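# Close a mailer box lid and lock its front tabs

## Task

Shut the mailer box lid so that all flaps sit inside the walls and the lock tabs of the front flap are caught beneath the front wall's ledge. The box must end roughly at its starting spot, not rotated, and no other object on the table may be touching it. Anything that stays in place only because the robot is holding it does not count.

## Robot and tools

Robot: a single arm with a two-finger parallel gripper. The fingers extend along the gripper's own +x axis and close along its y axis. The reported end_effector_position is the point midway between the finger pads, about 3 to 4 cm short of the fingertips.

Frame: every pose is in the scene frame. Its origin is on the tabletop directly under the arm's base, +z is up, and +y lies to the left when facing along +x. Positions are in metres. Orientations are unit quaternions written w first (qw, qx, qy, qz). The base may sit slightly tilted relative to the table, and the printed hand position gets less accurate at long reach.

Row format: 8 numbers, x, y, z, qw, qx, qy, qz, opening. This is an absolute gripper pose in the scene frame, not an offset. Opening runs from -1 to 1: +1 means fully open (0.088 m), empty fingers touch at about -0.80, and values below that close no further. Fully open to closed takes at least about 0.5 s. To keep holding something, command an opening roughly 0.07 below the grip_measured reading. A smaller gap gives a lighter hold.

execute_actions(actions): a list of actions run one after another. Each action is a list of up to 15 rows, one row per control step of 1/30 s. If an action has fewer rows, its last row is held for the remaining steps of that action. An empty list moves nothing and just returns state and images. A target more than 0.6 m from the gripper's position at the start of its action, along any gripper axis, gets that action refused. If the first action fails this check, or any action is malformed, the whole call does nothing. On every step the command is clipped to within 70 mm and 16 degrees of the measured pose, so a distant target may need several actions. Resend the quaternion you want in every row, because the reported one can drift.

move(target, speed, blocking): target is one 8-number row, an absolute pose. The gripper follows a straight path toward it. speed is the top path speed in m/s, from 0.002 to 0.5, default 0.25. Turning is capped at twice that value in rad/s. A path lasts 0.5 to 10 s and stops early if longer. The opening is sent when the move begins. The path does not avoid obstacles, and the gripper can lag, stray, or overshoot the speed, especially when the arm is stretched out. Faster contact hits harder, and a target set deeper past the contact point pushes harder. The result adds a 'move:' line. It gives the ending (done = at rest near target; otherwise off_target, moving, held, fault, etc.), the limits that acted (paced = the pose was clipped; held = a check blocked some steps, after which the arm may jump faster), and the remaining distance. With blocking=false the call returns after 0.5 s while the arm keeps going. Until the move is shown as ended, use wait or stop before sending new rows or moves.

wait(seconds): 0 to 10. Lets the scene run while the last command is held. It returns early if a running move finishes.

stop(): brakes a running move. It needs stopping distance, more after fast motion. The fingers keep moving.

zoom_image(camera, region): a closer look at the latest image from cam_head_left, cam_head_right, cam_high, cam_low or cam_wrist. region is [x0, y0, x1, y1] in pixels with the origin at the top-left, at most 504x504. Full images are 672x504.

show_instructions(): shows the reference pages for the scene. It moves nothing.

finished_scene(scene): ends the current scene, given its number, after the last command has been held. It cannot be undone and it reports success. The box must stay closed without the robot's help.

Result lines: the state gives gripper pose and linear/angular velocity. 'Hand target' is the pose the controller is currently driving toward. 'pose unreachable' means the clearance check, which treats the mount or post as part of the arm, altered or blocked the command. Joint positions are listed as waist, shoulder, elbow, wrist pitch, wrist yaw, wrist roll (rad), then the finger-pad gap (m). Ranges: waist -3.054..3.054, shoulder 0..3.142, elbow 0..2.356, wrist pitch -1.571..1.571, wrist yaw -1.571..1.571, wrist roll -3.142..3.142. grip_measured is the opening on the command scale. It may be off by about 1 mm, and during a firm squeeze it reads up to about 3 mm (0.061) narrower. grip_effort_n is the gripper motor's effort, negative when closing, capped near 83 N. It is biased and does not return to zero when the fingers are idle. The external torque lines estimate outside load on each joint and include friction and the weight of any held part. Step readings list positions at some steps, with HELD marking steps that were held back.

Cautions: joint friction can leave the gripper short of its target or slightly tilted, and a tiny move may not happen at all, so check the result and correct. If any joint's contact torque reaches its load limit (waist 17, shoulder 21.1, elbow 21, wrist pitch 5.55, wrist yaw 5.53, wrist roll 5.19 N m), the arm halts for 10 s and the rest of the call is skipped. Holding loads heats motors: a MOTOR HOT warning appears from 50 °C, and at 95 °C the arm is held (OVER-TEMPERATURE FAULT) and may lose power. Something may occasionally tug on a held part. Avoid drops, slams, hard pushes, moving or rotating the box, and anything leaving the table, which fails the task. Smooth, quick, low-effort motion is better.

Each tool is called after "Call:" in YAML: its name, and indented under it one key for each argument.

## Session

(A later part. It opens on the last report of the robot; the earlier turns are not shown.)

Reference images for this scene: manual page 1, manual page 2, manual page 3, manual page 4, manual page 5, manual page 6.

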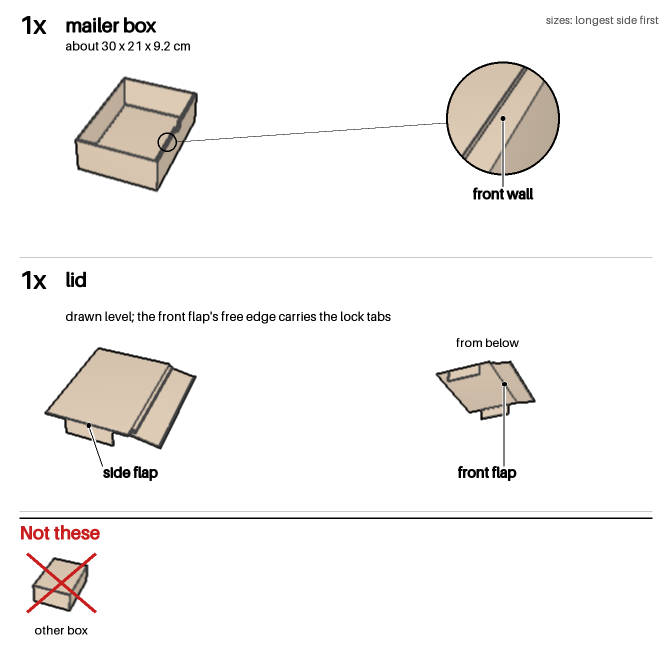

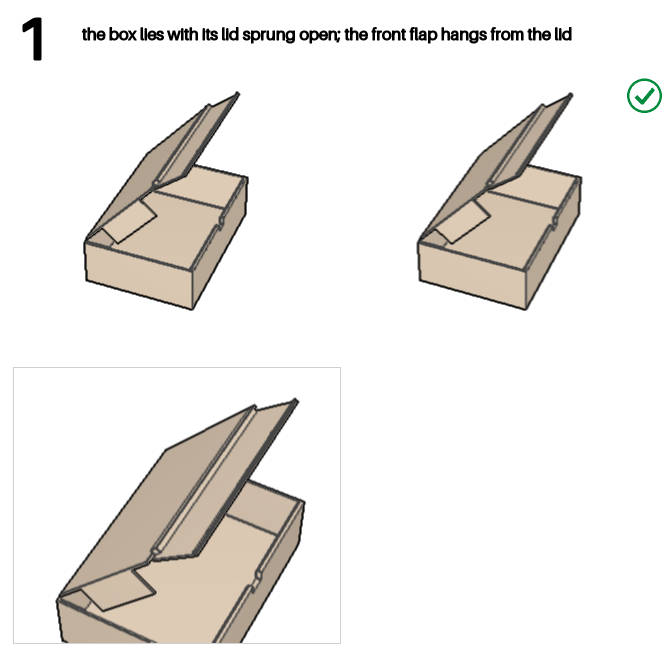

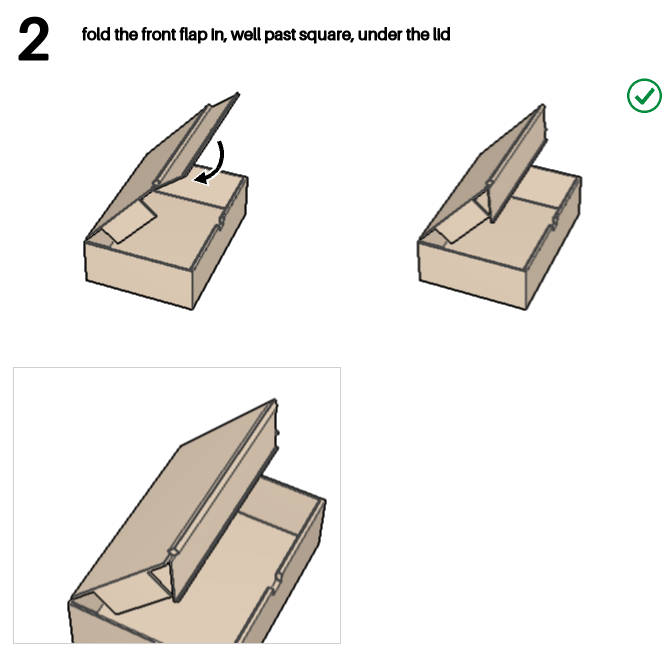

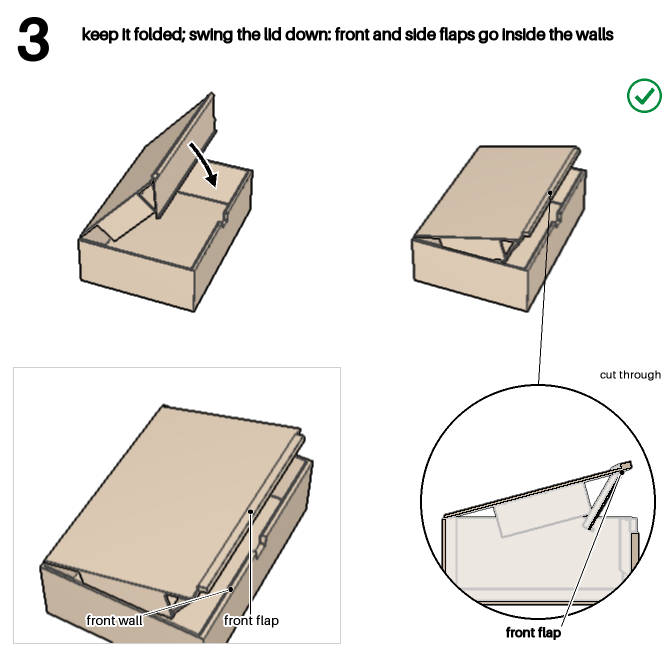

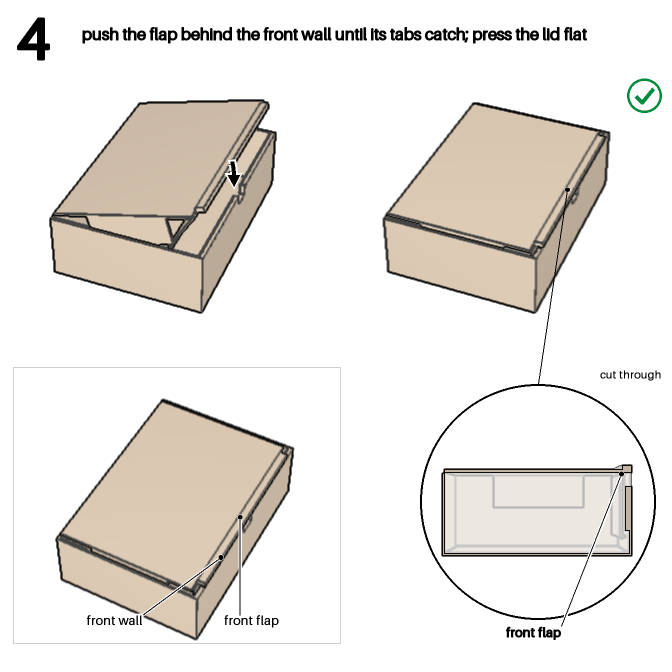

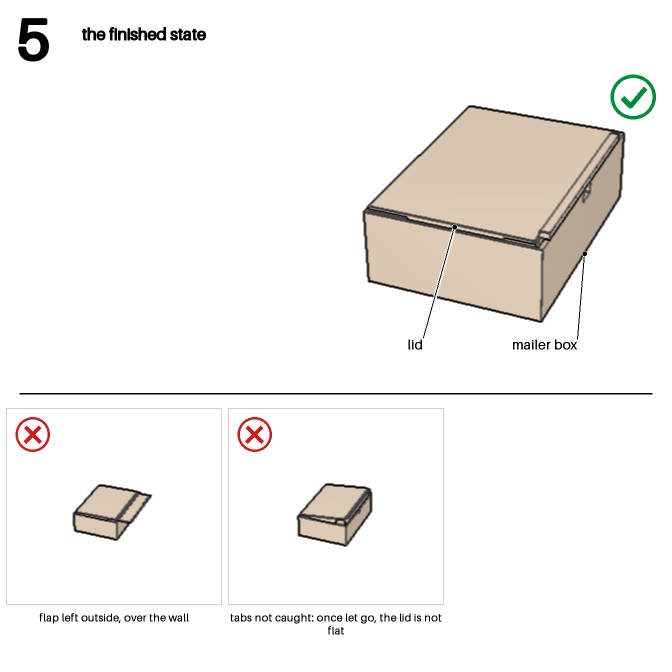

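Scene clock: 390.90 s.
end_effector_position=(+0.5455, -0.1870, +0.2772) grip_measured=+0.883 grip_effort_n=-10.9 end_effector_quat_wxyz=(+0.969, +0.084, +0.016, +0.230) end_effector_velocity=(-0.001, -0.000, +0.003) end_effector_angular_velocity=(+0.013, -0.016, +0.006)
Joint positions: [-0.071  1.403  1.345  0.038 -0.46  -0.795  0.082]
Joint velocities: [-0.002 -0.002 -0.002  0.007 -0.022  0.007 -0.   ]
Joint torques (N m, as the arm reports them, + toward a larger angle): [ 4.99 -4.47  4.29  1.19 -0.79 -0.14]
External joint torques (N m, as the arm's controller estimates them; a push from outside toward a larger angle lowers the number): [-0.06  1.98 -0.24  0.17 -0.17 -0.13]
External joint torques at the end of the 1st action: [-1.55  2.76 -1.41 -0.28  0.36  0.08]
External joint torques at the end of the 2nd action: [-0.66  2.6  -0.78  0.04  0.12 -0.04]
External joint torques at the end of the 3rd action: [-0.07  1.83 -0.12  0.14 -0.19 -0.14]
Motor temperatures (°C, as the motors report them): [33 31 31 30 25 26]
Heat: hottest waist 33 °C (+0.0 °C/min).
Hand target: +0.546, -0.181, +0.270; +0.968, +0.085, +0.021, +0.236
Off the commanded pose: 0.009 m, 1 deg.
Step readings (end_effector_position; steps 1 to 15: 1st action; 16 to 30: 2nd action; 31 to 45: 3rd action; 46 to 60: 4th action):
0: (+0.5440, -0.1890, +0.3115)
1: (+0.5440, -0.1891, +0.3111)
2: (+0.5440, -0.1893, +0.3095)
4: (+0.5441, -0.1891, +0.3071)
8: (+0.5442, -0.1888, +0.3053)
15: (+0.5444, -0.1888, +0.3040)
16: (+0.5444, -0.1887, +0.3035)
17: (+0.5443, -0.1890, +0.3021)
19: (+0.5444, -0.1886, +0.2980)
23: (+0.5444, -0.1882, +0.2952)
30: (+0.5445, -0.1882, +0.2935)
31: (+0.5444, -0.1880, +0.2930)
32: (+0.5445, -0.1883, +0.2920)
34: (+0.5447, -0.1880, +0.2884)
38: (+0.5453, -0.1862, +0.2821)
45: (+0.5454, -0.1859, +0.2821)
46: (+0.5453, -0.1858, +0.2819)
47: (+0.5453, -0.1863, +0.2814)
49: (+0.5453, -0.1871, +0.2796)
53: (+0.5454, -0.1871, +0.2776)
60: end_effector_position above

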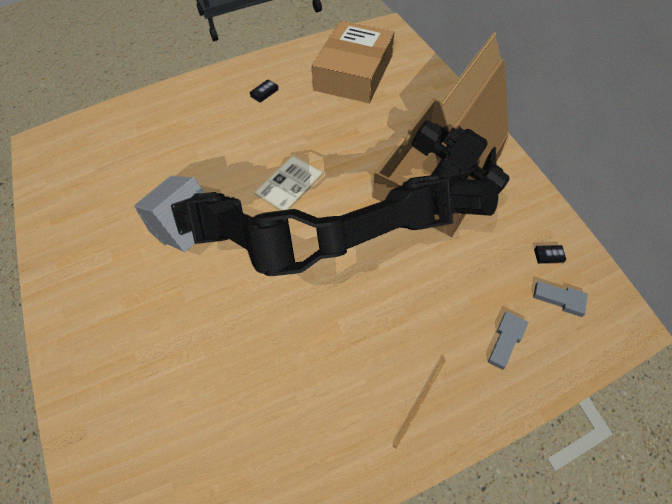

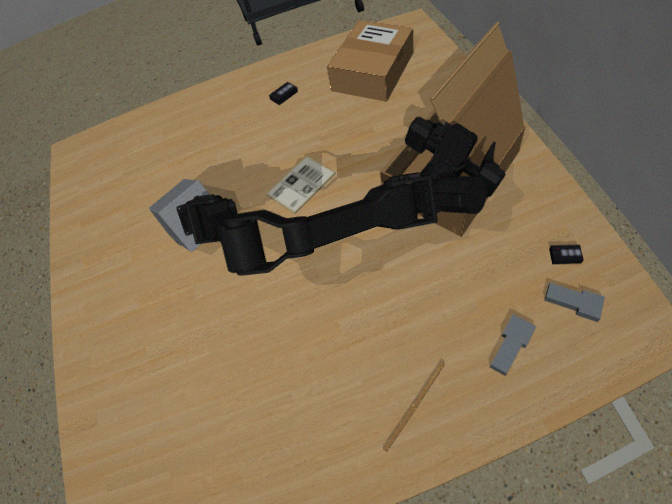

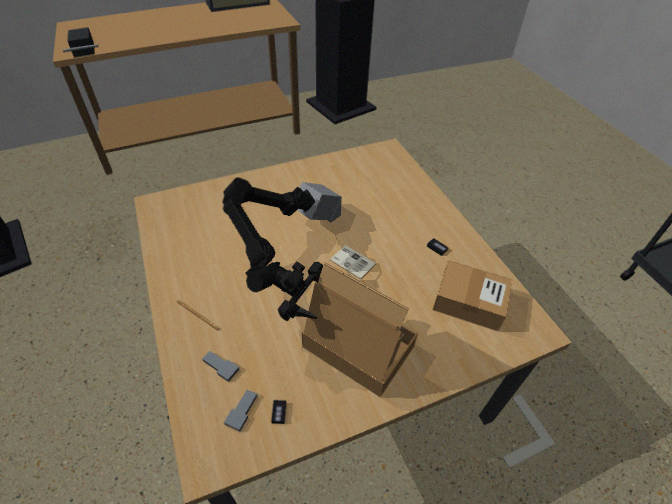

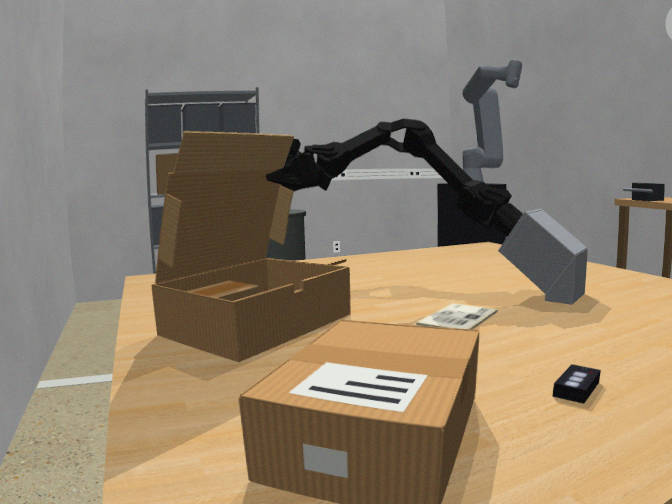

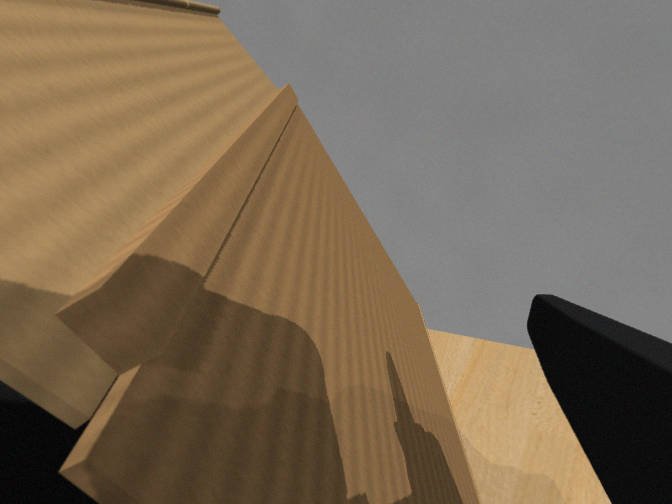

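Call:
move:
  target: [0.46,-0.225,0.285,0.957,0.169,0.04,0.229,1]
  speed: 0.12

Call:
move:
  target: [0.405,-0.122,0.291,0.957,0.169,0.04,0.229,1]

Call:
move:
  target: [0.491,-0.087,0.284,0.957,0.169,0.04,0.229,1]
  speed: 0.07

Scene clock: 396.00 s.
end_effector_position=(+0.4629, -0.2259, +0.2861) grip_measured=+0.996 grip_effort_n=17.9 end_effector_quat_wxyz=(+0.959, +0.166, +0.038, +0.227) end_effector_velocity=(-0.003, -0.003, +0.000) end_effector_angular_velocity=(-0.009, -0.001, -0.005)
Joint positions: [-0.222  1.1    1.169 -0.096 -0.606 -0.63   0.088]
Joint velocities: [-0.012 -0.012 -0.002 -0.007 -0.007 -0.007 -0.   ]
Joint torques (N m, as the arm reports them, + toward a larger angle): [ 2.76 -6.04  4.6   0.83 -0.87  0.15]
External joint torques (N m, as the arm's controller estimates them; a push from outside toward a larger angle lowers the number): [-0.24 -0.04 -0.29 -0.19 -0.24  0.16]
Motor temperatures (°C, as the motors report them): [33 31 31 30 26 26]
Heat: hottest waist 33 °C (+0.0 °C/min).
Hand target: +0.460, -0.225, +0.285; +0.958, +0.169, +0.040, +0.229
Off the commanded pose: 0.003 m, 0 deg.
move: done

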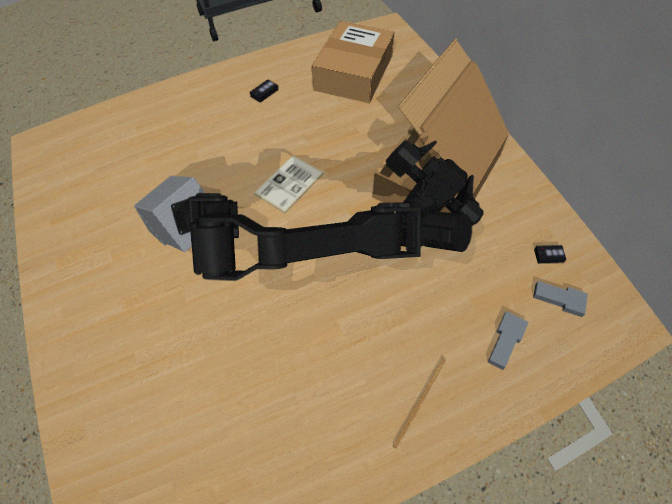

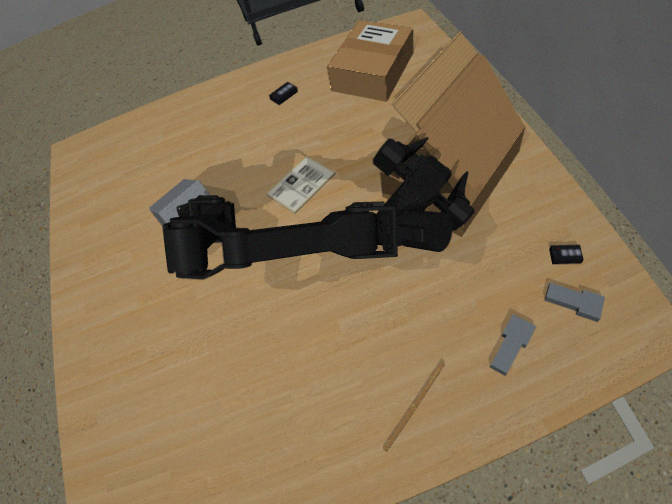

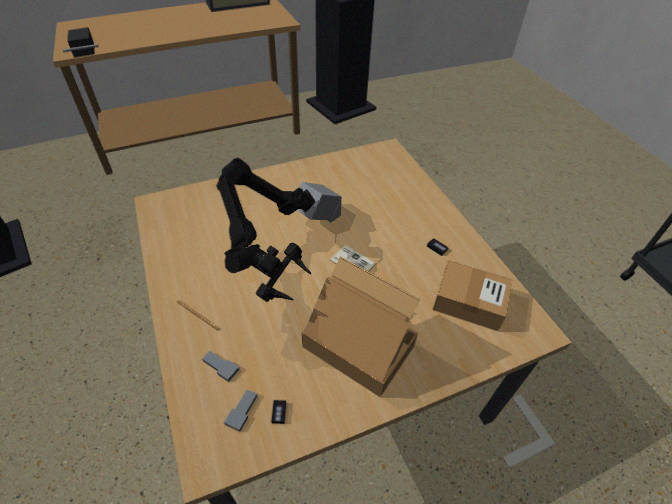

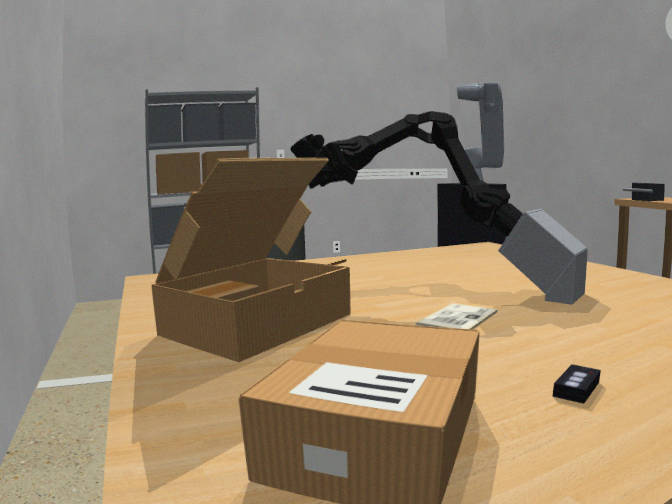

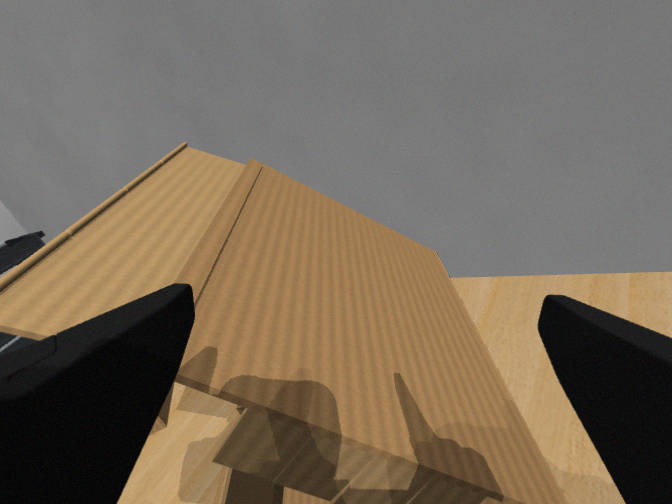

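Scene clock: 397.07 s.
end_effector_position=(+0.4069, -0.1235, +0.2922) grip_measured=+0.996 grip_effort_n=17.9 end_effector_quat_wxyz=(+0.958, +0.167, +0.038, +0.231) end_effector_velocity=(-0.006, +0.010, -0.002) end_effector_angular_velocity=(-0.016, -0.004, +0.023)
Joint positions: [ 0.105  0.883  0.71   0.145 -0.285 -0.62   0.088]
Joint velocities: [ 0.017 -0.012 -0.027 -0.007  0.007 -0.022 -0.   ]
Joint torques (N m, as the arm reports them, + toward a larger angle): [ 2.72 -2.79  4.1   1.28 -0.42  0.14]
External joint torques (N m, as the arm's controller estimates them; a push from outside toward a larger angle lowers the number): [ 0.19 -0.04 -0.2   0.25  0.2   0.16]
Motor temperatures (°C, as the motors report them): [33 31 31 30 26 26]
Heat: hottest waist 33 °C (+0.0 °C/min).
Hand target: +0.405, -0.122, +0.291; +0.958, +0.169, +0.040, +0.229
Off the commanded pose: 0.003 m, 0 deg.
move: done

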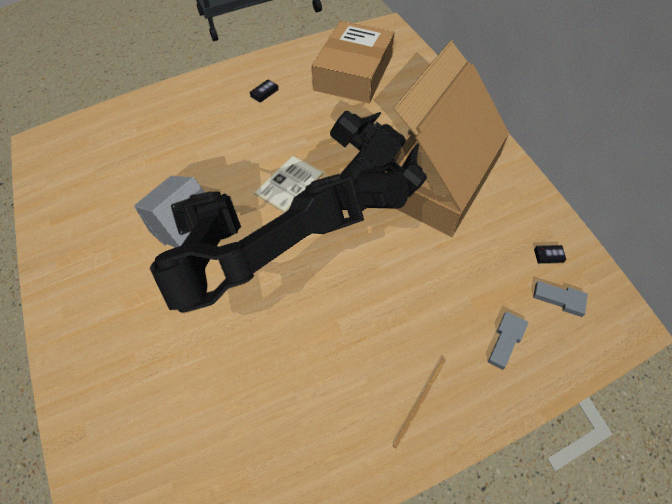

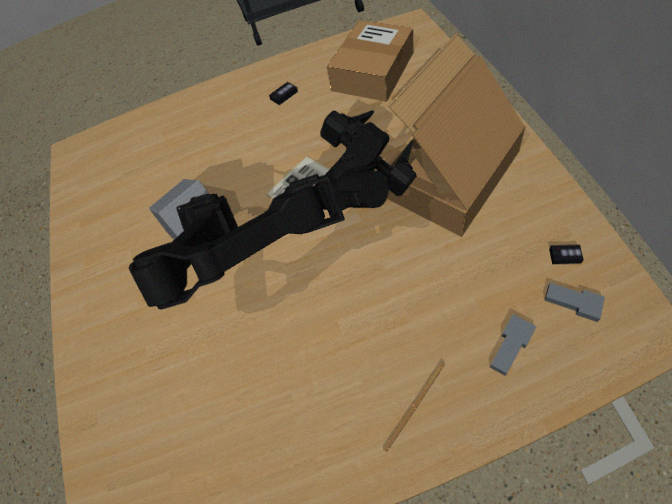

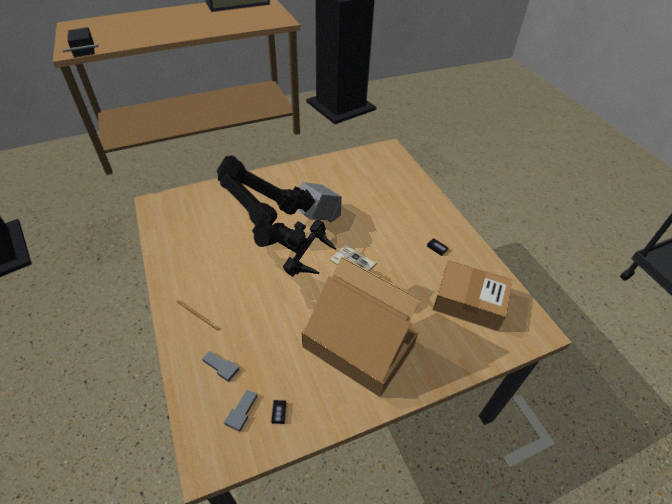

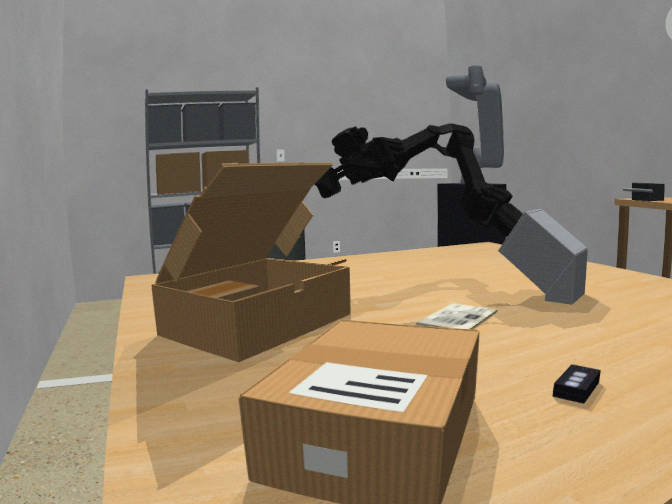

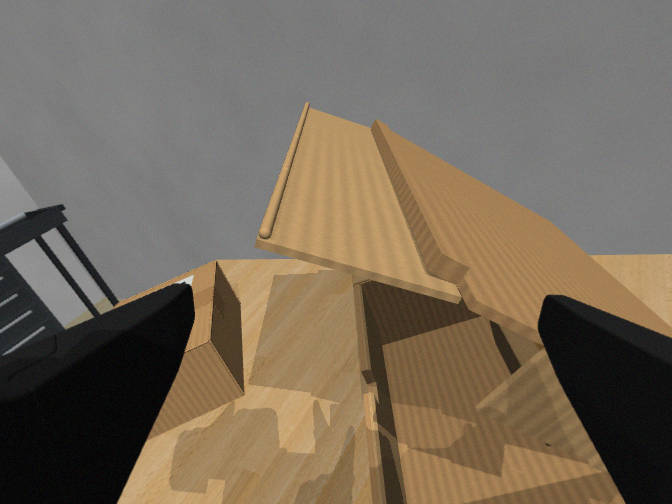

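Scene clock: 398.83 s.
end_effector_position=(+0.4884, -0.0878, +0.2848) grip_measured=+0.996 grip_effort_n=17.4 end_effector_quat_wxyz=(+0.958, +0.168, +0.038, +0.231) end_effector_velocity=(+0.004, -0.004, +0.004) end_effector_angular_velocity=(-0.004, -0.017, -0.011)
Joint positions: [ 0.166  1.272  0.897  0.349 -0.224 -0.618  0.088]
Joint velocities: [-0.002  0.007  0.017  0.007 -0.007 -0.007 -0.   ]
Joint torques (N m, as the arm reports them, + toward a larger angle): [ 5.1  -2.37  5.75  1.23 -0.47  0.14]
External joint torques (N m, as the arm's controller estimates them; a push from outside toward a larger angle lowers the number): [0.47 1.7  1.57 0.16 0.14 0.15]
Motor temperatures (°C, as the motors report them): [33 31 31 30 26 26]
Heat: hottest waist 33 °C (+0.0 °C/min).
Hand target: +0.491, -0.087, +0.284; +0.958, +0.169, +0.040, +0.229
Off the commanded pose: 0.003 m, 0 deg.
move: done

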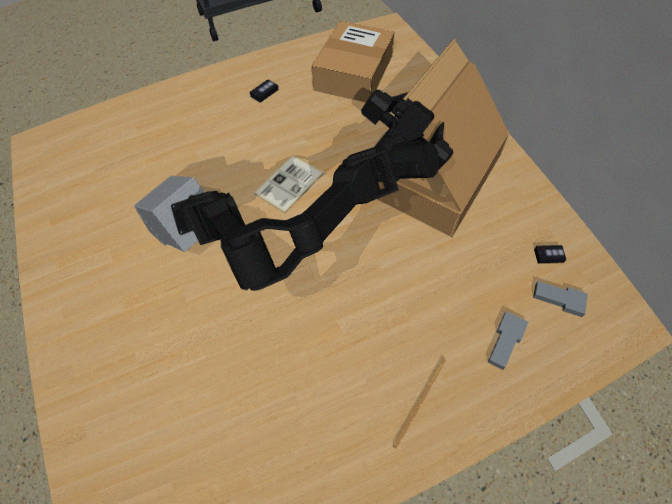

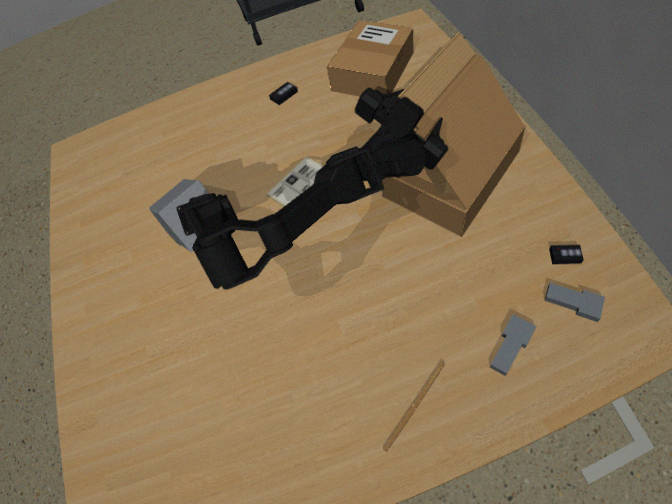

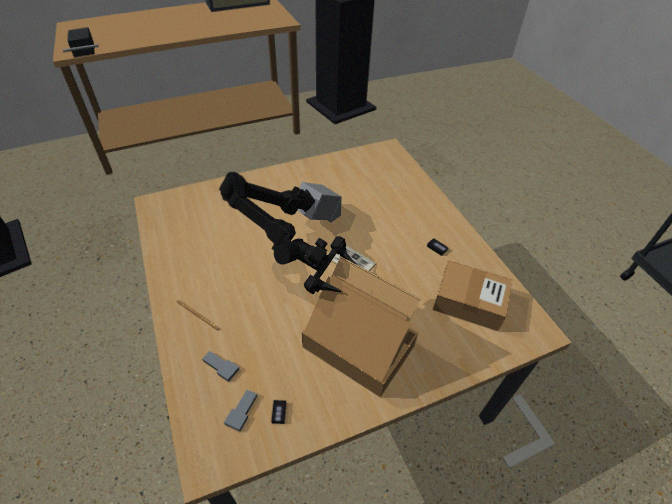

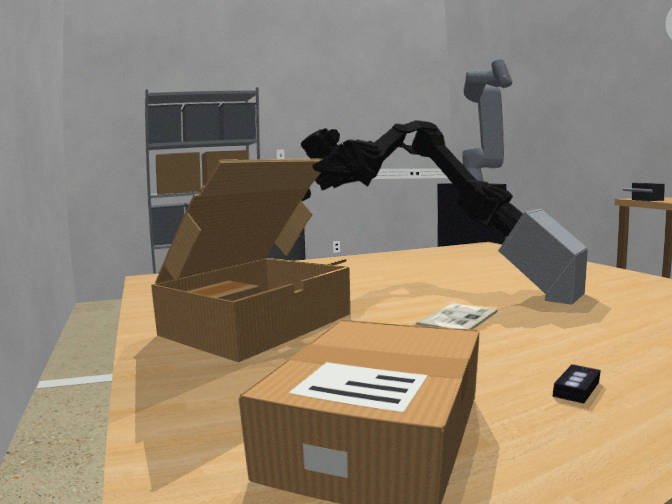

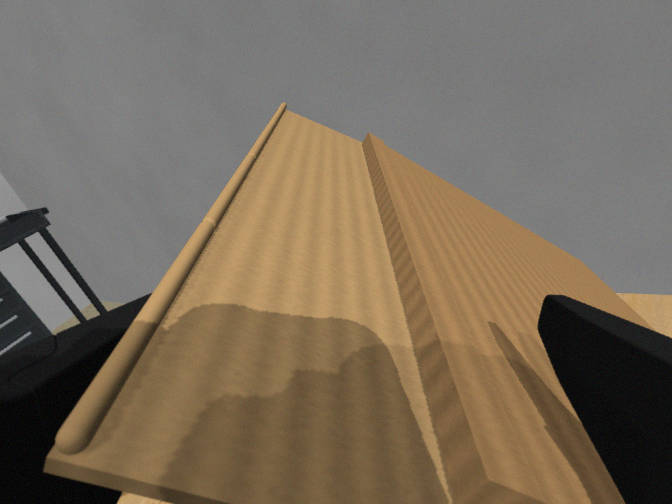

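Call:
execute_actions:
  actions:
    - [[0.483,-0.073,0.286,0.957,0.169,0.04,0.229,1]]
    - [[0.482,-0.071,0.296,0.95,0.21,0.05,0.227,1]]
    - [[0.485,-0.076,0.300,0.95,0.21,0.05,0.227,1]]

Scene clock: 404.53 s.
end_effector_position=(+0.4841, -0.0723, +0.2980) grip_measured=+0.996 grip_effort_n=17.4 end_effector_quat_wxyz=(+0.949, +0.208, +0.051, +0.231) end_effector_velocity=(-0.002, +0.003, +0.000) end_effector_angular_velocity=(-0.001, -0.008, +0.025)
Joint positions: [ 0.244  1.272  0.882  0.356 -0.146 -0.53   0.088]
Joint velocities: [-0.002 -0.002  0.002 -0.022 -0.022 -0.007 -0.   ]
Joint torques (N m, as the arm reports them, + toward a larger angle): [ 4.99 -3.6   5.78  0.84 -0.46  0.14]
External joint torques (N m, as the arm's controller estimates them; a push from outside toward a larger angle lowers the number): [ 0.26 -0.07  1.69 -0.19  0.15  0.16]
External joint torques at the end of the 1st action: [ 0.54  1.08 -0.13  0.21  0.13  0.14]
External joint torques at the end of the 2nd action: [ 0.43  0.02  0.76 -0.18  0.17  0.16]
Motor temperatures (°C, as the motors report them): [33 31 31 30 26 26]
Heat: hottest waist 33 °C (-1.0 °C/min).
Hand target: +0.485, -0.076, +0.300; +0.950, +0.210, +0.050, +0.227
Off the commanded pose: 0.004 m, 1 deg.
Step readings (end_effector_position; steps 1 to 15: 1st action; 16 to 30: 2nd action; 31 to 45: 3rd action):
0: (+0.4887, -0.0877, +0.2847)
1: (+0.4888, -0.0876, +0.2850)
2: (+0.4887, -0.0868, +0.2861)
4: (+0.4872, -0.0829, +0.2886)
8: (+0.4849, -0.0780, +0.2889)
15: (+0.4844, -0.0772, +0.2892)
16: (+0.4845, -0.0770, +0.2894)
17: (+0.4844, -0.0761, +0.2907)
19: (+0.4835, -0.0731, +0.2937)
23: (+0.4827, -0.0706, +0.2956)
30: (+0.4825, -0.0700, +0.2957)
31: (+0.4825, -0.0700, +0.2959)
32: (+0.4825, -0.0698, +0.2958)
34: (+0.4830, -0.0703, +0.2963)
38: (+0.4840, -0.0721, +0.2976)
45: end_effector_position above

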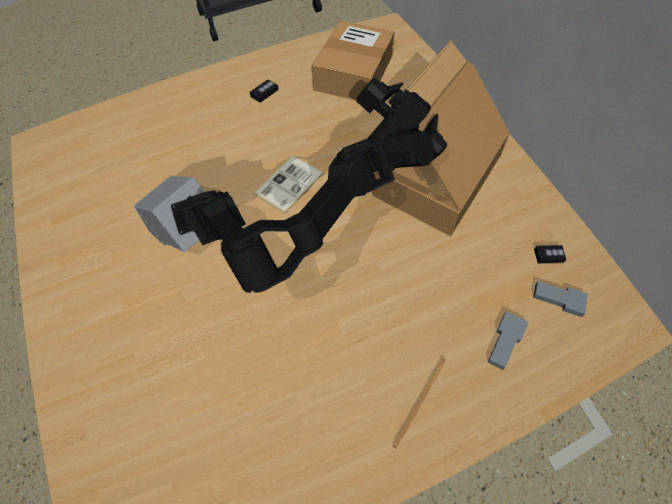

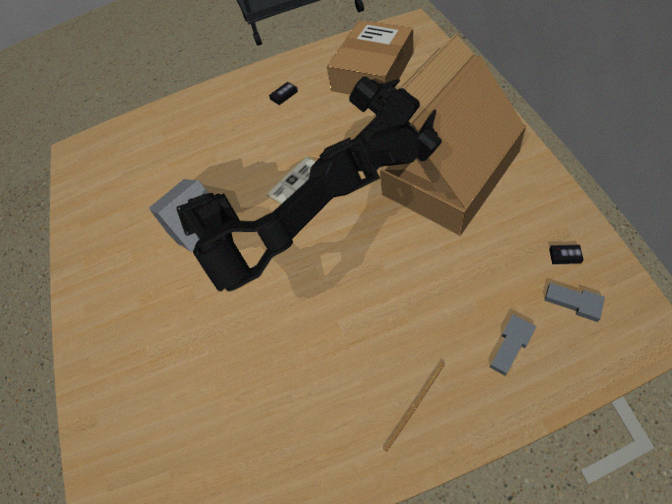

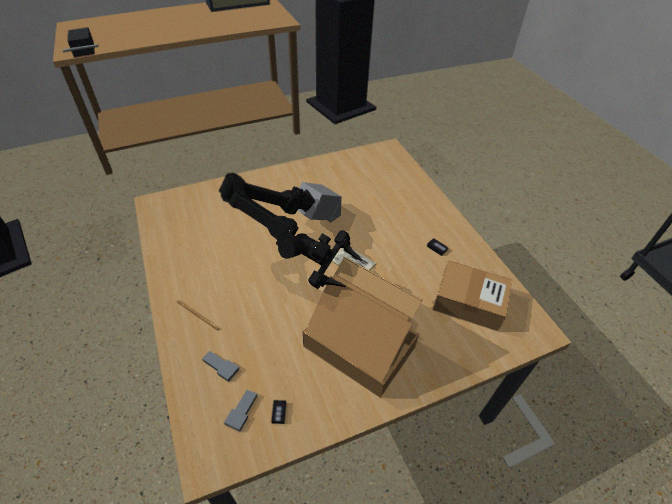

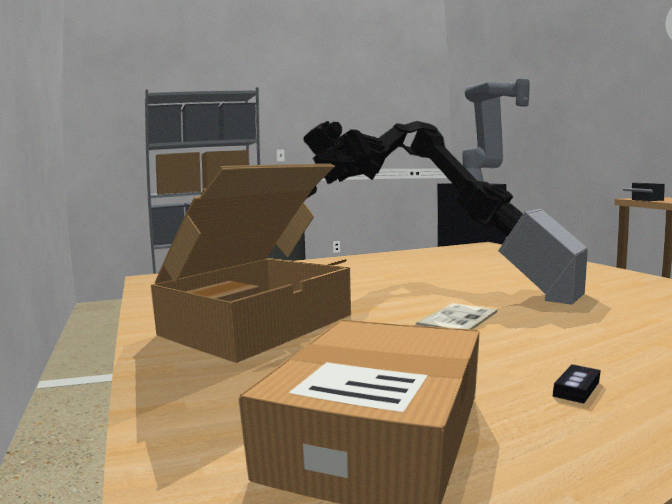

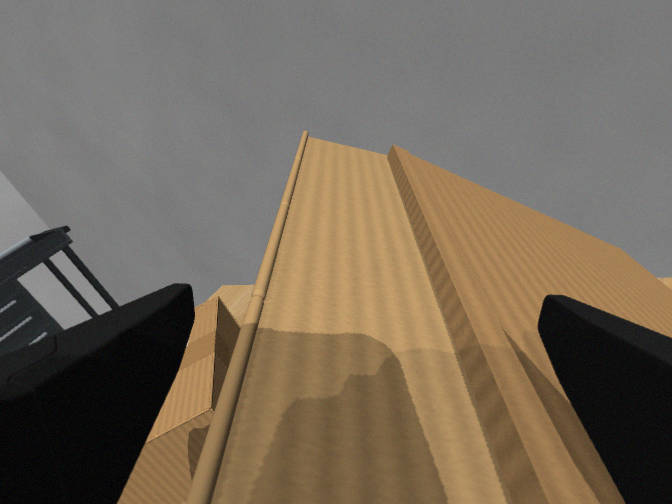

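Call:
move:
  target: [0.492,-0.089,0.292,0.957,0.169,0.04,0.229,1]
  speed: 0.03

Call:
move:
  target: [0.508,-0.118,0.314,0.957,0.169,0.04,0.229,1]
  speed: 0.04

Scene clock: 409.37 s.
end_effector_position=(+0.4902, -0.0868, +0.2939) grip_measured=+0.996 grip_effort_n=17.0 end_effector_quat_wxyz=(+0.957, +0.172, +0.039, +0.231) end_effector_velocity=(+0.001, +0.000, -0.003) end_effector_angular_velocity=(-0.024, +0.001, +0.000)
Joint positions: [ 0.195  1.272  0.918  0.328 -0.196 -0.608  0.088]
Joint velocities: [-0.002  0.002  0.002 -0.007  0.007 -0.022 -0.   ]
Joint torques (N m, as the arm reports them, + toward a larger angle): [ 4.21 -3.06  5.83  0.85 -0.69 -0.17]
External joint torques (N m, as the arm's controller estimates them; a push from outside toward a larger angle lowers the number): [-0.46  0.77  1.69 -0.19 -0.09 -0.16]
Motor temperatures (°C, as the motors report them): [33 31 31 30 26 26]
Heat: hottest waist 33 °C (-1.0 °C/min).
Hand target: +0.492, -0.089, +0.292; +0.958, +0.169, +0.040, +0.229
Off the commanded pose: 0.003 m, 0 deg.
move: done

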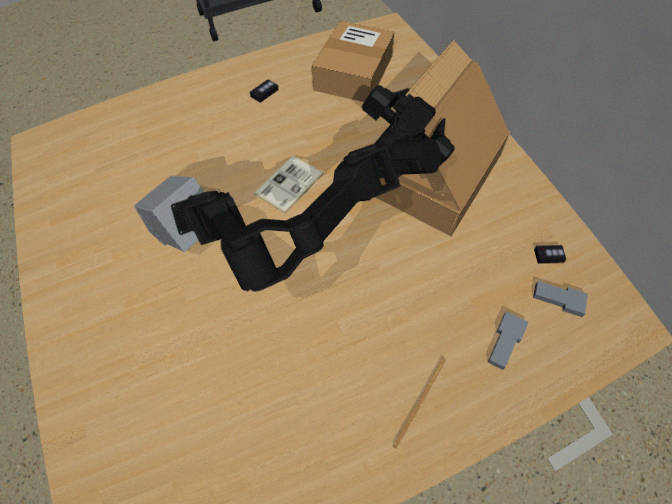

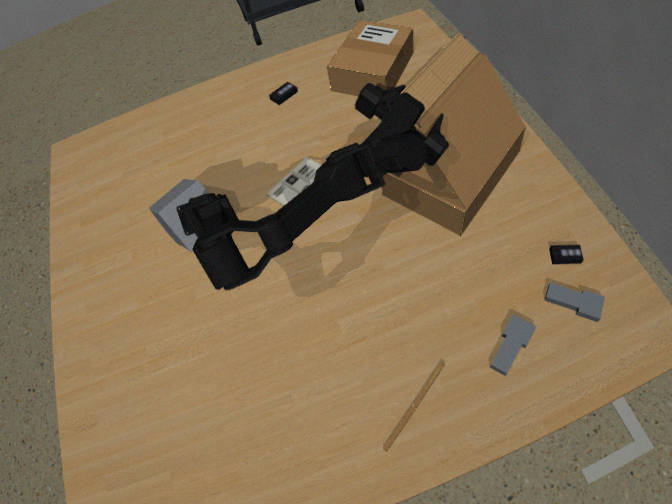

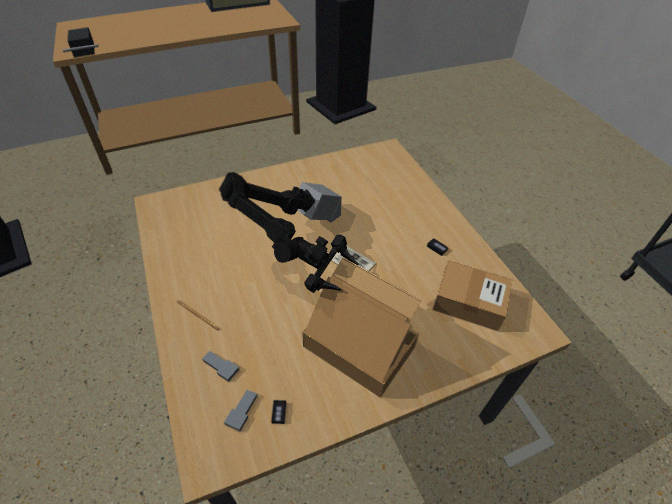

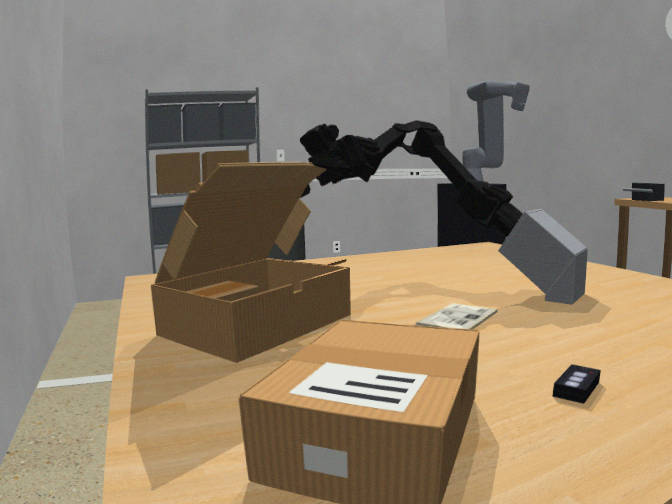

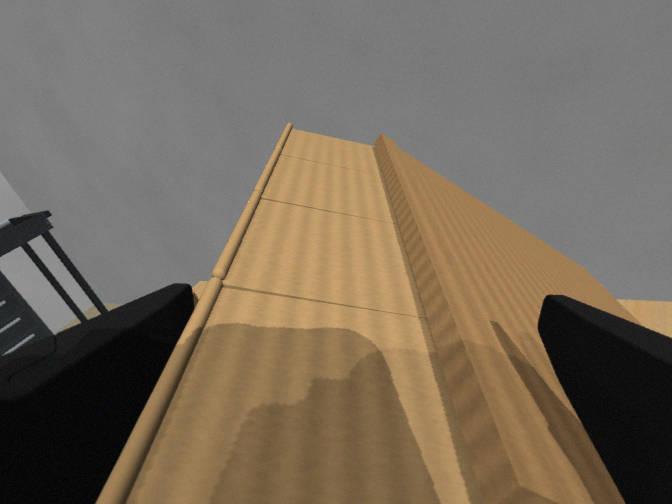

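Scene clock: 410.73 s.
end_effector_position=(+0.5060, -0.1178, +0.3163) grip_measured=+0.996 grip_effort_n=17.4 end_effector_quat_wxyz=(+0.958, +0.172, +0.038, +0.229) end_effector_velocity=(-0.001, +0.001, +0.002) end_effector_angular_velocity=(-0.016, -0.016, +0.007)
Joint positions: [ 0.191  1.272  1.078  0.173 -0.197 -0.609  0.088]
Joint velocities: [ 0.002 -0.002  0.002 -0.007 -0.007 -0.022 -0.   ]
Joint torques (N m, as the arm reports them, + toward a larger angle): [ 4.36 -2.52  6.11  0.84 -0.75 -0.18]
External joint torques (N m, as the arm's controller estimates them; a push from outside toward a larger angle lowers the number): [-0.37  1.51  1.81 -0.21 -0.14 -0.16]
Motor temperatures (°C, as the motors report them): [33 31 31 30 26 26]
Heat: hottest waist 33 °C (-1.0 °C/min).
Hand target: +0.508, -0.118, +0.314; +0.958, +0.169, +0.040, +0.229
Off the commanded pose: 0.003 m, 0 deg.
move: done

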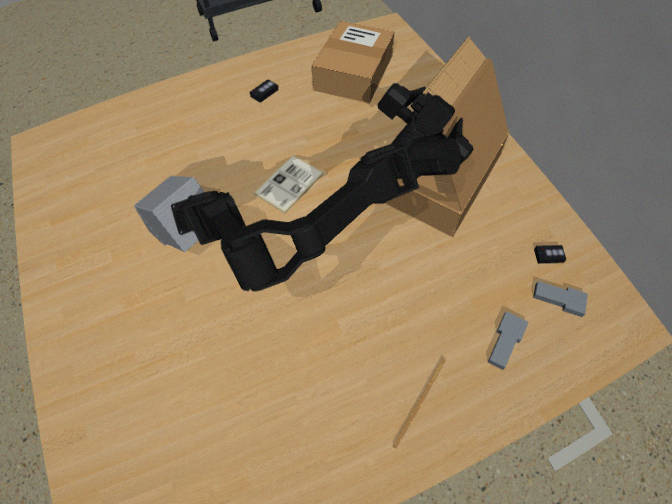

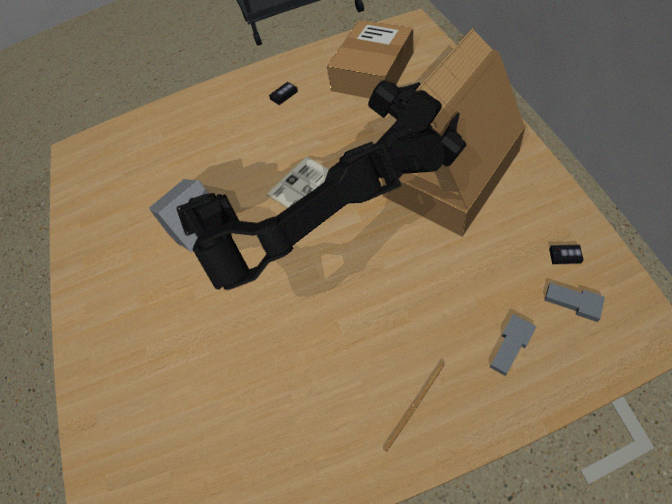

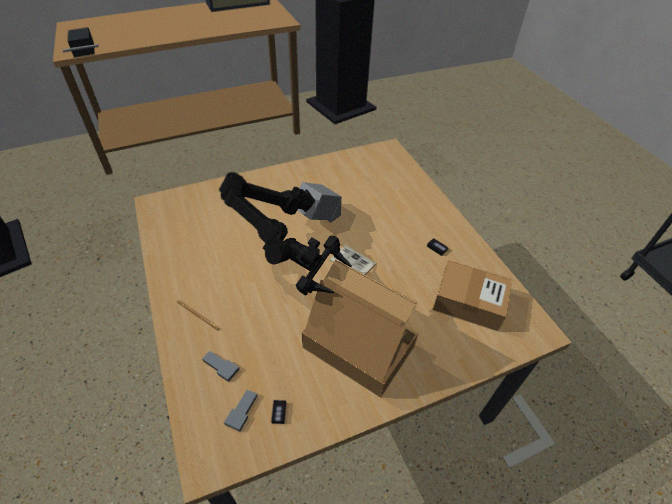

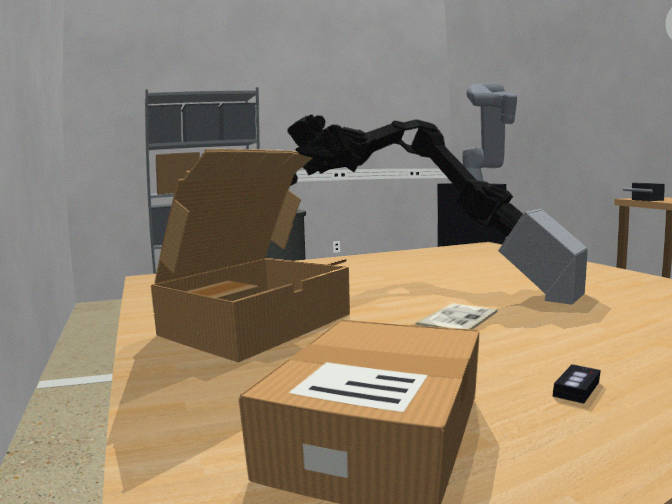

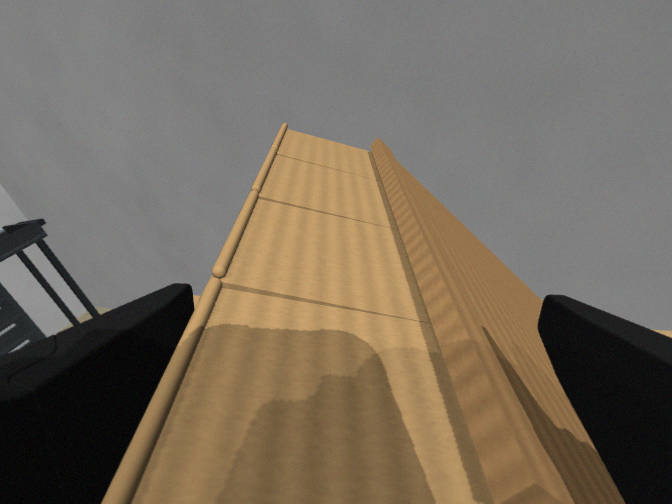

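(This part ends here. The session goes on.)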